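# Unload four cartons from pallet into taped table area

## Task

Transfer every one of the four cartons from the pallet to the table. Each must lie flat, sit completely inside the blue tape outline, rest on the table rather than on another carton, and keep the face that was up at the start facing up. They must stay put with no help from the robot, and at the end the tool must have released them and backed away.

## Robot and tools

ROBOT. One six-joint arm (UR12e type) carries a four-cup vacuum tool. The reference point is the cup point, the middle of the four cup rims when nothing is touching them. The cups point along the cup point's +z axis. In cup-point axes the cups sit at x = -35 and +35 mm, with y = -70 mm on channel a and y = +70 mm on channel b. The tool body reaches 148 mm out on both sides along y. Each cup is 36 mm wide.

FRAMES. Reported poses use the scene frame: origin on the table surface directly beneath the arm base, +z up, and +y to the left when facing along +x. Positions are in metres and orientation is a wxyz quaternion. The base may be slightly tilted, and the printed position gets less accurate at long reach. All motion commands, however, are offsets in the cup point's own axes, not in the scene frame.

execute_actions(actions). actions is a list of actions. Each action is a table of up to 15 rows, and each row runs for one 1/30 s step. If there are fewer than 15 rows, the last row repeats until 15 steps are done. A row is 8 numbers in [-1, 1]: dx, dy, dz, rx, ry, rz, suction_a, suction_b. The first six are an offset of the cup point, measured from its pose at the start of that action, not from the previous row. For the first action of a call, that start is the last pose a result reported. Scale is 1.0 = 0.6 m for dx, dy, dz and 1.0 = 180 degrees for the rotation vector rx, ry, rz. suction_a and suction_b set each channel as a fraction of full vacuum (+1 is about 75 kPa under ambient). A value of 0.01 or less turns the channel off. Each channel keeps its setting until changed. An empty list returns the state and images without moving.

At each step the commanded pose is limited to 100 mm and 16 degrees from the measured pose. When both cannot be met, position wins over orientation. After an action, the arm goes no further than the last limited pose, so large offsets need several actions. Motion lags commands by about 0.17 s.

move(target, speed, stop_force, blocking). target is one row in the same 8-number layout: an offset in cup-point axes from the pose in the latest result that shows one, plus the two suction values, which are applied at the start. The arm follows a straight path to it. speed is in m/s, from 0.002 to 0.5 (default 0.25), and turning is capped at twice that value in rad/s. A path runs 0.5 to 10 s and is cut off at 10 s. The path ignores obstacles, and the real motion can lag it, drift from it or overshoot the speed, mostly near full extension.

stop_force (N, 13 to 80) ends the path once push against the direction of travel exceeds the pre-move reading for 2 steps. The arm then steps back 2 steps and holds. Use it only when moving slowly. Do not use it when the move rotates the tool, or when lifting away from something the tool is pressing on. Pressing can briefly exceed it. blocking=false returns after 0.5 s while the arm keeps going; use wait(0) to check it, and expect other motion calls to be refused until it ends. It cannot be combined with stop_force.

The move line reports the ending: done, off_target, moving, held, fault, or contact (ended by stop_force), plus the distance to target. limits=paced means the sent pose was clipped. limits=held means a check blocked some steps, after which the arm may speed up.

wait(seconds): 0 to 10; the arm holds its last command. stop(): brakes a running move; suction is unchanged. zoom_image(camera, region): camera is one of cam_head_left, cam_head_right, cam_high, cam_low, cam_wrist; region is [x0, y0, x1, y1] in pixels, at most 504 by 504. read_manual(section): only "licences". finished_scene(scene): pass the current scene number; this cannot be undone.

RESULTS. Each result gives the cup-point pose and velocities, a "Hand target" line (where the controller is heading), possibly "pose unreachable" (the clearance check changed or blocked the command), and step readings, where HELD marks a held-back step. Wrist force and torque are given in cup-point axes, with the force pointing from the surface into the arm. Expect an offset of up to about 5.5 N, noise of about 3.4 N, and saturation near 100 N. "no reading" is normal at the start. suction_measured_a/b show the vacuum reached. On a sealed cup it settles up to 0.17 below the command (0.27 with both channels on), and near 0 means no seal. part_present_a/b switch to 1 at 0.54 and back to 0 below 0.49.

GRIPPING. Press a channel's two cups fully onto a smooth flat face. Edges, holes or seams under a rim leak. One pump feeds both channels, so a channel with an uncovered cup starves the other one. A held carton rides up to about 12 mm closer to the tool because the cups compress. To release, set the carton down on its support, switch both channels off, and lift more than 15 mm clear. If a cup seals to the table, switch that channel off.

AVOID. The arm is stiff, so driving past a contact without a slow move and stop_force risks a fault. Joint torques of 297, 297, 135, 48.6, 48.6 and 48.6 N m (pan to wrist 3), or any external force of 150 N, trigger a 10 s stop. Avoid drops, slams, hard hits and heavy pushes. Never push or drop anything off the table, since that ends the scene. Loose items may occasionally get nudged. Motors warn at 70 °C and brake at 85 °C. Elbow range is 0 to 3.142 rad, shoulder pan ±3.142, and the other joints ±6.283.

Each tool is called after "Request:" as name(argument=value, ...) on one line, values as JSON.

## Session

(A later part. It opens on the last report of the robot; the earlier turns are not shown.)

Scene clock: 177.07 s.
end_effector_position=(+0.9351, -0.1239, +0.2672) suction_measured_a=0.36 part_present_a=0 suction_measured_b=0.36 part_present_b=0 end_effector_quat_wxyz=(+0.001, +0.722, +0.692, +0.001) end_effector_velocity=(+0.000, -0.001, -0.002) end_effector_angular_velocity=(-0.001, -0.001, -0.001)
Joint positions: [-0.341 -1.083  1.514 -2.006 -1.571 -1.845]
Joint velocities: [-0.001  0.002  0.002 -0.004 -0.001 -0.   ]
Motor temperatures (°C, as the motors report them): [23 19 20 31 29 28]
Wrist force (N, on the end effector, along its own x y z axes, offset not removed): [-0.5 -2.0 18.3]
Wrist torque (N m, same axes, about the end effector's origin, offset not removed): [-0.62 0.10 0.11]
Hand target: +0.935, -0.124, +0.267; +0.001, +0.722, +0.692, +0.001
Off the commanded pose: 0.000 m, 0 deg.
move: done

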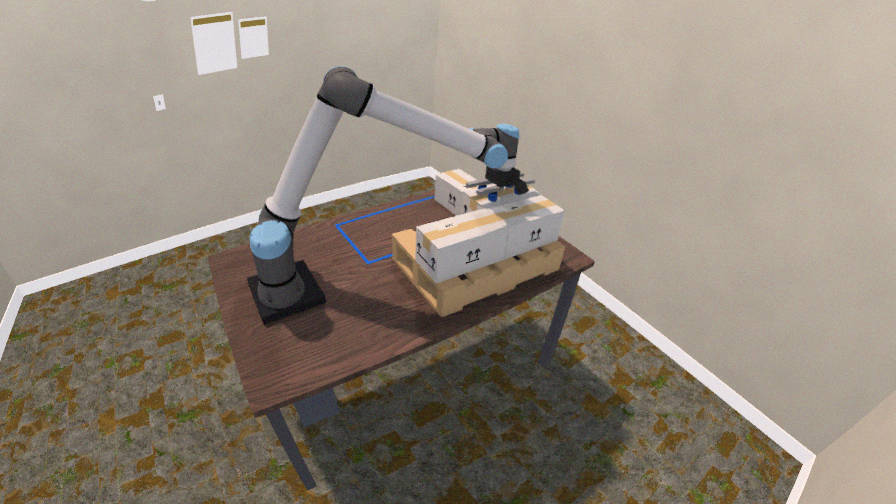

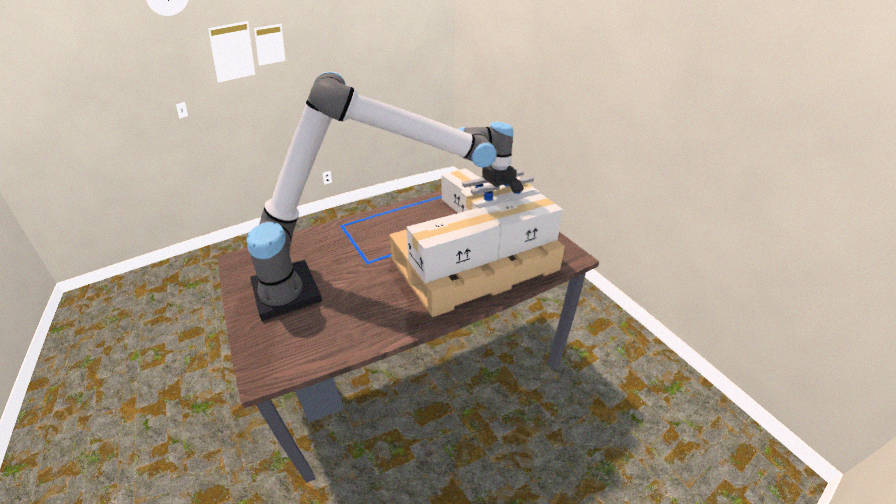

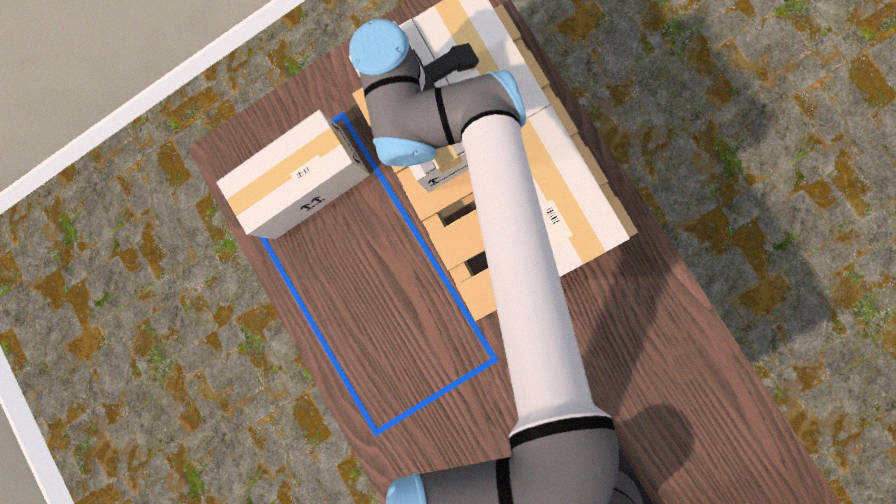

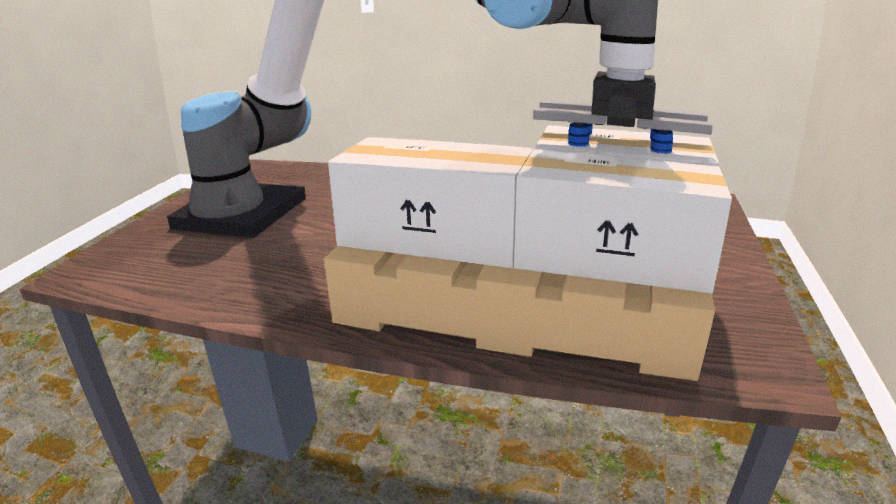

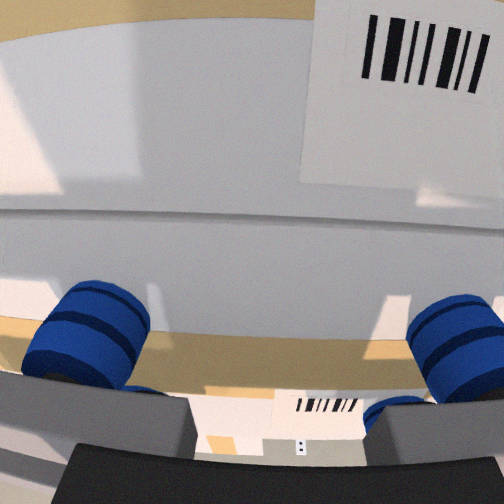

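Request:
move(target=[0,0,-0.27,0,0,0,1,1], speed=0.3)

Request:
move(target=[0.54,-0.158,0,0,0,-0.522,1,1], speed=0.45)

Request:
move(target=[0,0,0.472,0,0,0,1,1], speed=0.25)

Scene clock: 189.10 s.
end_effector_position=(+0.9347, -0.1239, +0.4288) suction_measured_a=0.64 part_present_a=1 suction_measured_b=0.64 part_present_b=1 end_effector_quat_wxyz=(+0.001, +0.722, +0.692, +0.001) end_effector_velocity=(+0.000, +0.001, +0.002) end_effector_angular_velocity=(+0.002, +0.001, +0.000)
Joint positions: [-0.341 -1.163  1.337 -1.748 -1.571 -1.845]
Joint velocities: [ 0.     0.    -0.005  0.006  0.001 -0.   ]
Motor temperatures (°C, as the motors report them): [23 19 20 31 29 28]
Wrist force (N, on the end effector, along its own x y z axes, offset not removed): [1.4 -1.5 18.6]
Wrist torque (N m, same axes, about the end effector's origin, offset not removed): [-0.42 -0.15 -0.01]
Hand target: +0.935, -0.124, +0.429; +0.001, +0.722, +0.692, +0.001
Off the commanded pose: 0.000 m, 0 deg.
move: done

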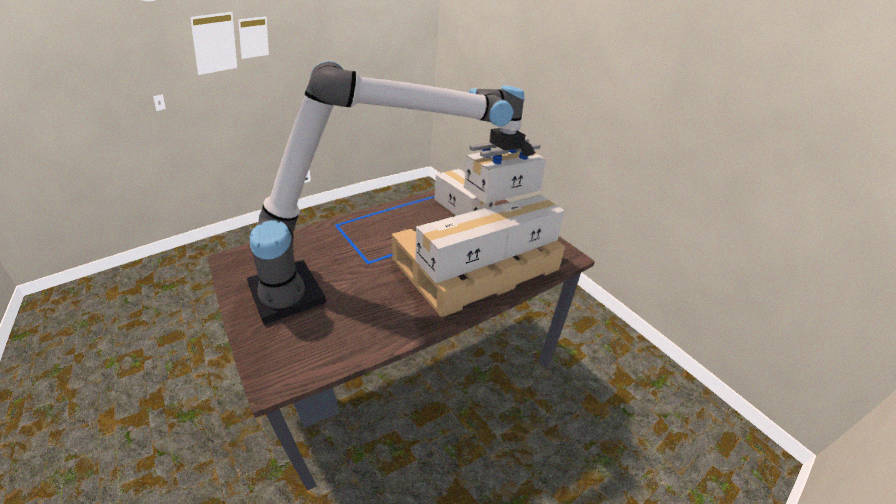

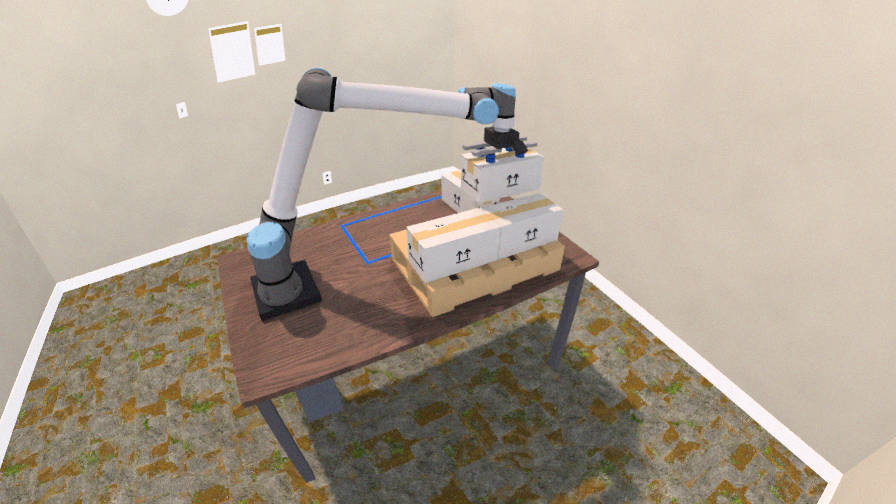

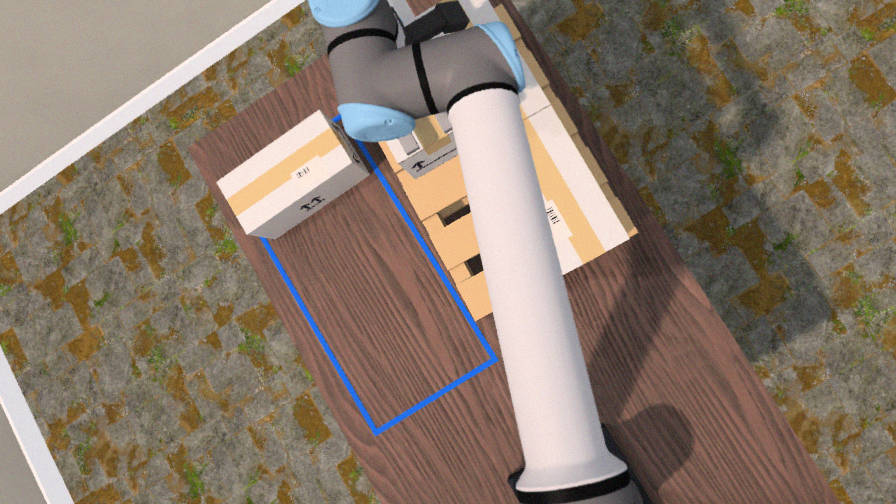

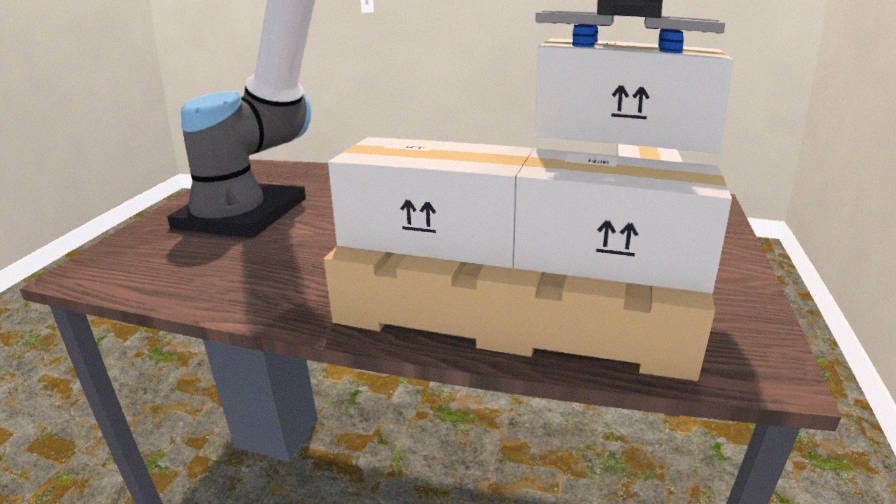

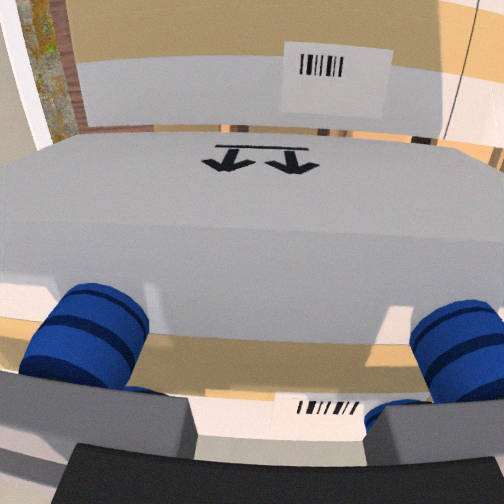

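Scene clock: 191.63 s.
end_effector_position=(+0.8538, +0.2034, +0.4285) suction_measured_a=0.64 part_present_a=1 suction_measured_b=0.64 part_present_b=1 end_effector_quat_wxyz=(+0.002, -0.012, +1.000, -0.000) end_effector_velocity=(-0.001, +0.003, -0.001) end_effector_angular_velocity=(+0.000, +0.001, +0.015)
Joint positions: [ 0.011 -1.27   1.485 -1.789 -1.572 -3.132]
Joint velocities: [ 0.004  0.001  0.001 -0.     0.    -0.011]
Motor temperatures (°C, as the motors report them): [23 19 20 31 29 28]
Wrist force (N, on the end effector, along its own x y z axes, offset not removed): [0.3 -0.9 16.5]
Wrist torque (N m, same axes, about the end effector's origin, offset not removed): [-0.46 0.06 0.18]
Hand target: +0.854, +0.204, +0.429; +0.002, -0.013, +1.000, +0.000
Off the commanded pose: 0.000 m, 0 deg.
move: done

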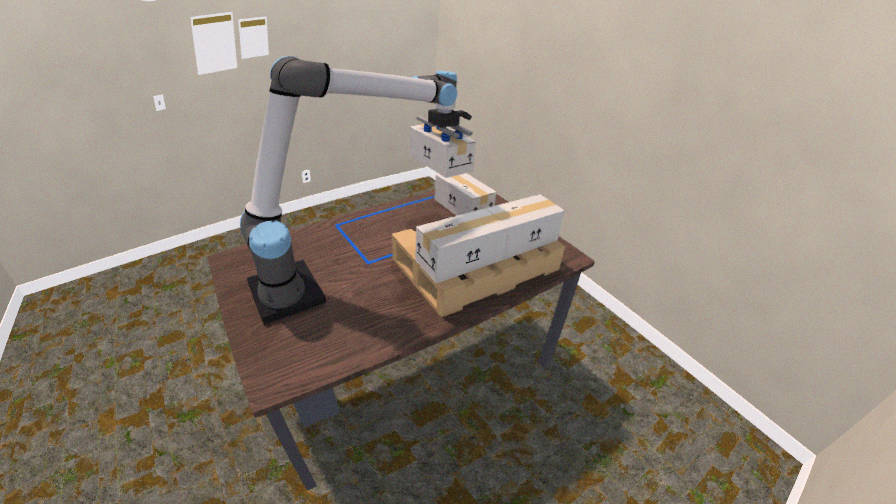

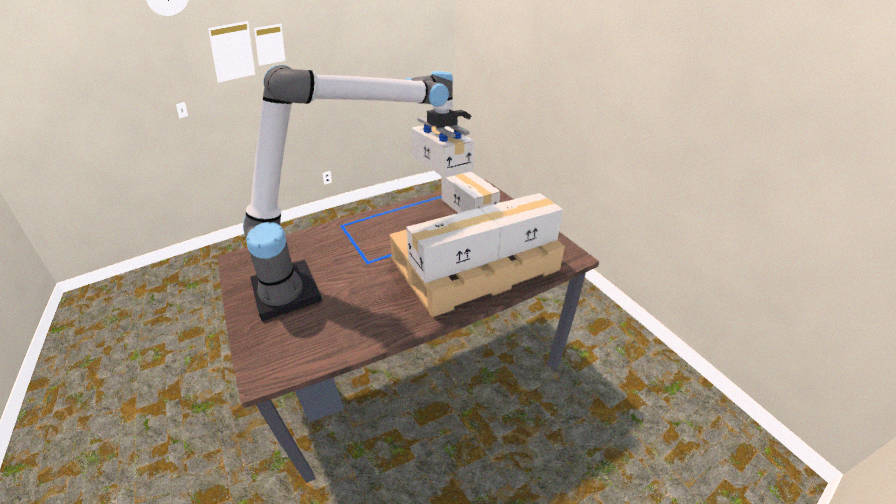

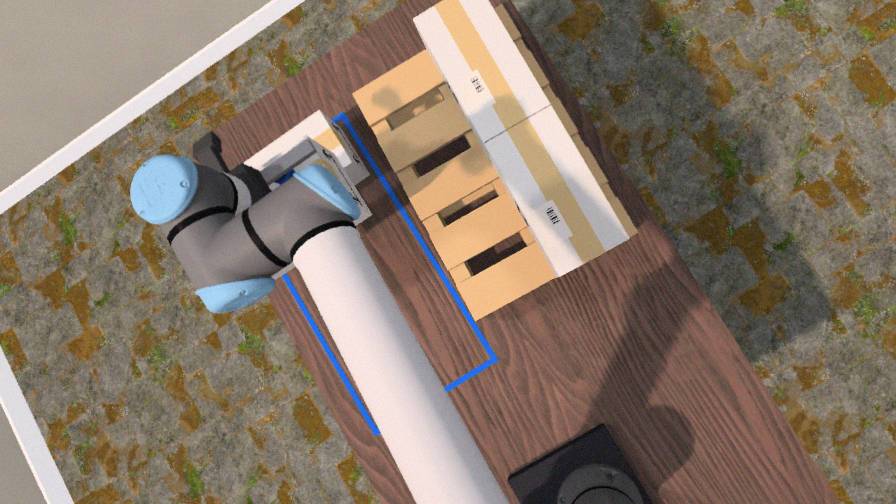

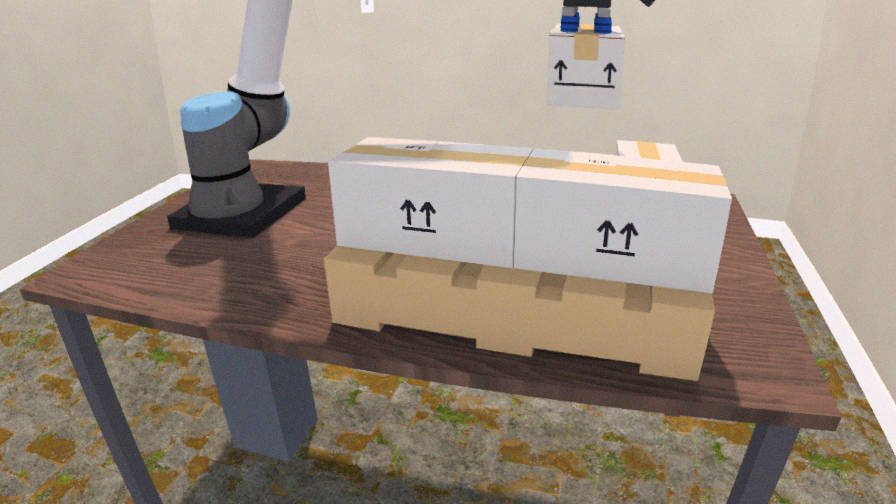

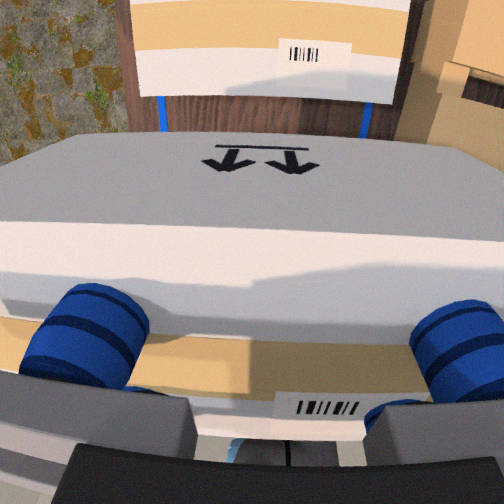

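Scene clock: 193.43 s.
end_effector_position=(+0.8545, +0.2033, +0.1458) suction_measured_a=0.64 part_present_a=1 suction_measured_b=0.64 part_present_b=1 end_effector_quat_wxyz=(+0.002, -0.012, +1.000, -0.000) end_effector_velocity=(+0.000, -0.001, -0.003) end_effector_angular_velocity=(-0.000, +0.000, -0.001)
Joint positions: [ 0.011 -1.07   1.745 -2.249 -1.572 -3.132]
Joint velocities: [-0.001  0.004  0.001 -0.005 -0.     0.   ]
Motor temperatures (°C, as the motors report them): [23 19 20 31 29 28]
Wrist force (N, on the end effector, along its own x y z axes, offset not removed): [-1.6 1.7 18.5]
Wrist torque (N m, same axes, about the end effector's origin, offset not removed): [-0.08 0.20 0.06]
Hand target: +0.854, +0.203, +0.145; +0.002, -0.012, +1.000, -0.000
Off the commanded pose: 0.001 m, 0 deg.
move: done

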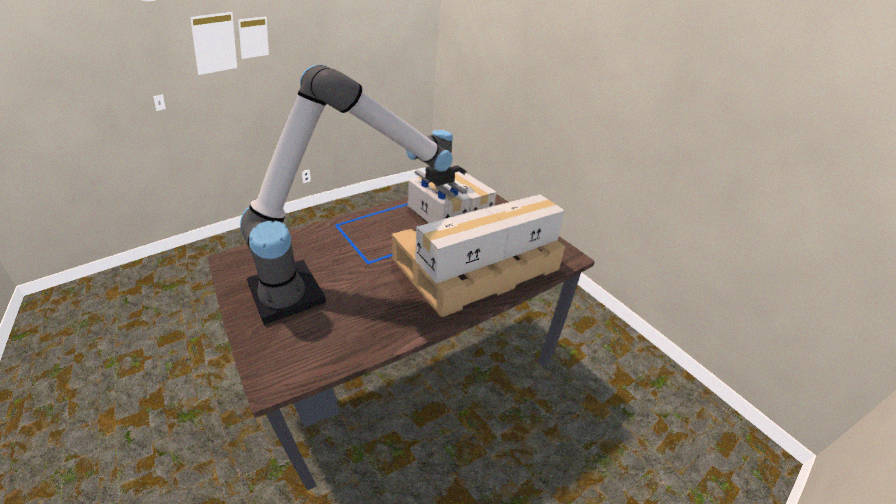

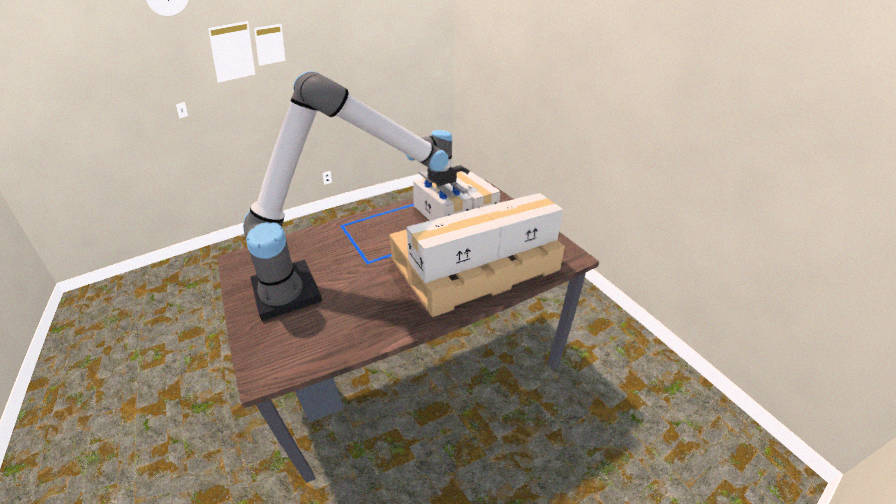

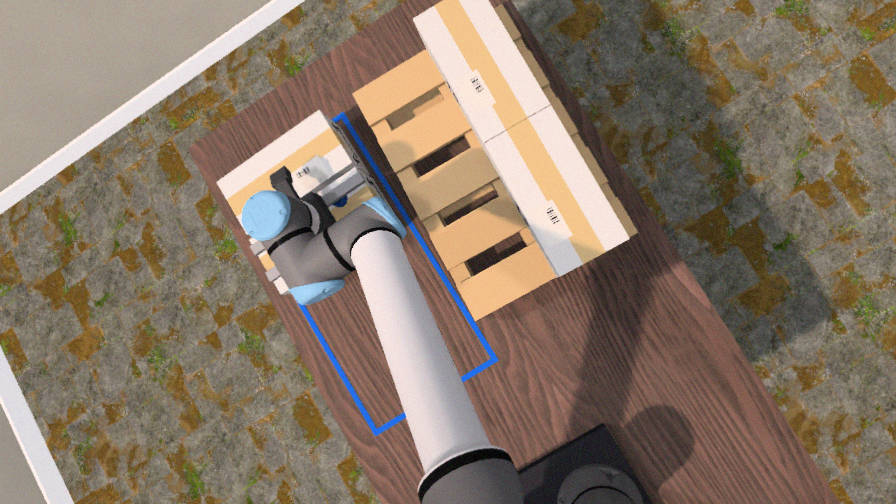

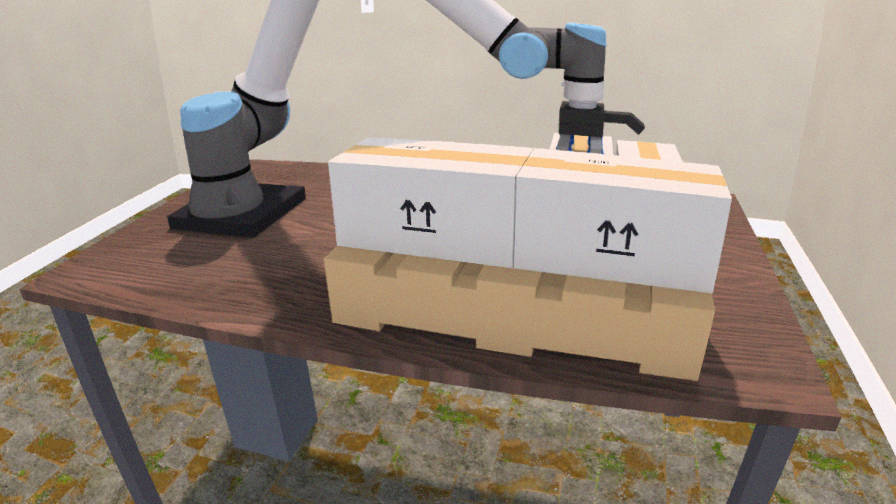

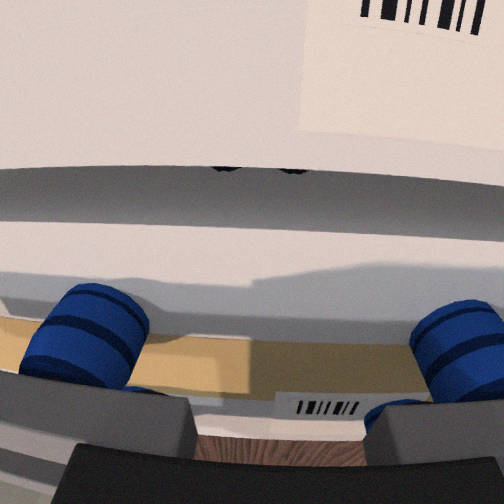

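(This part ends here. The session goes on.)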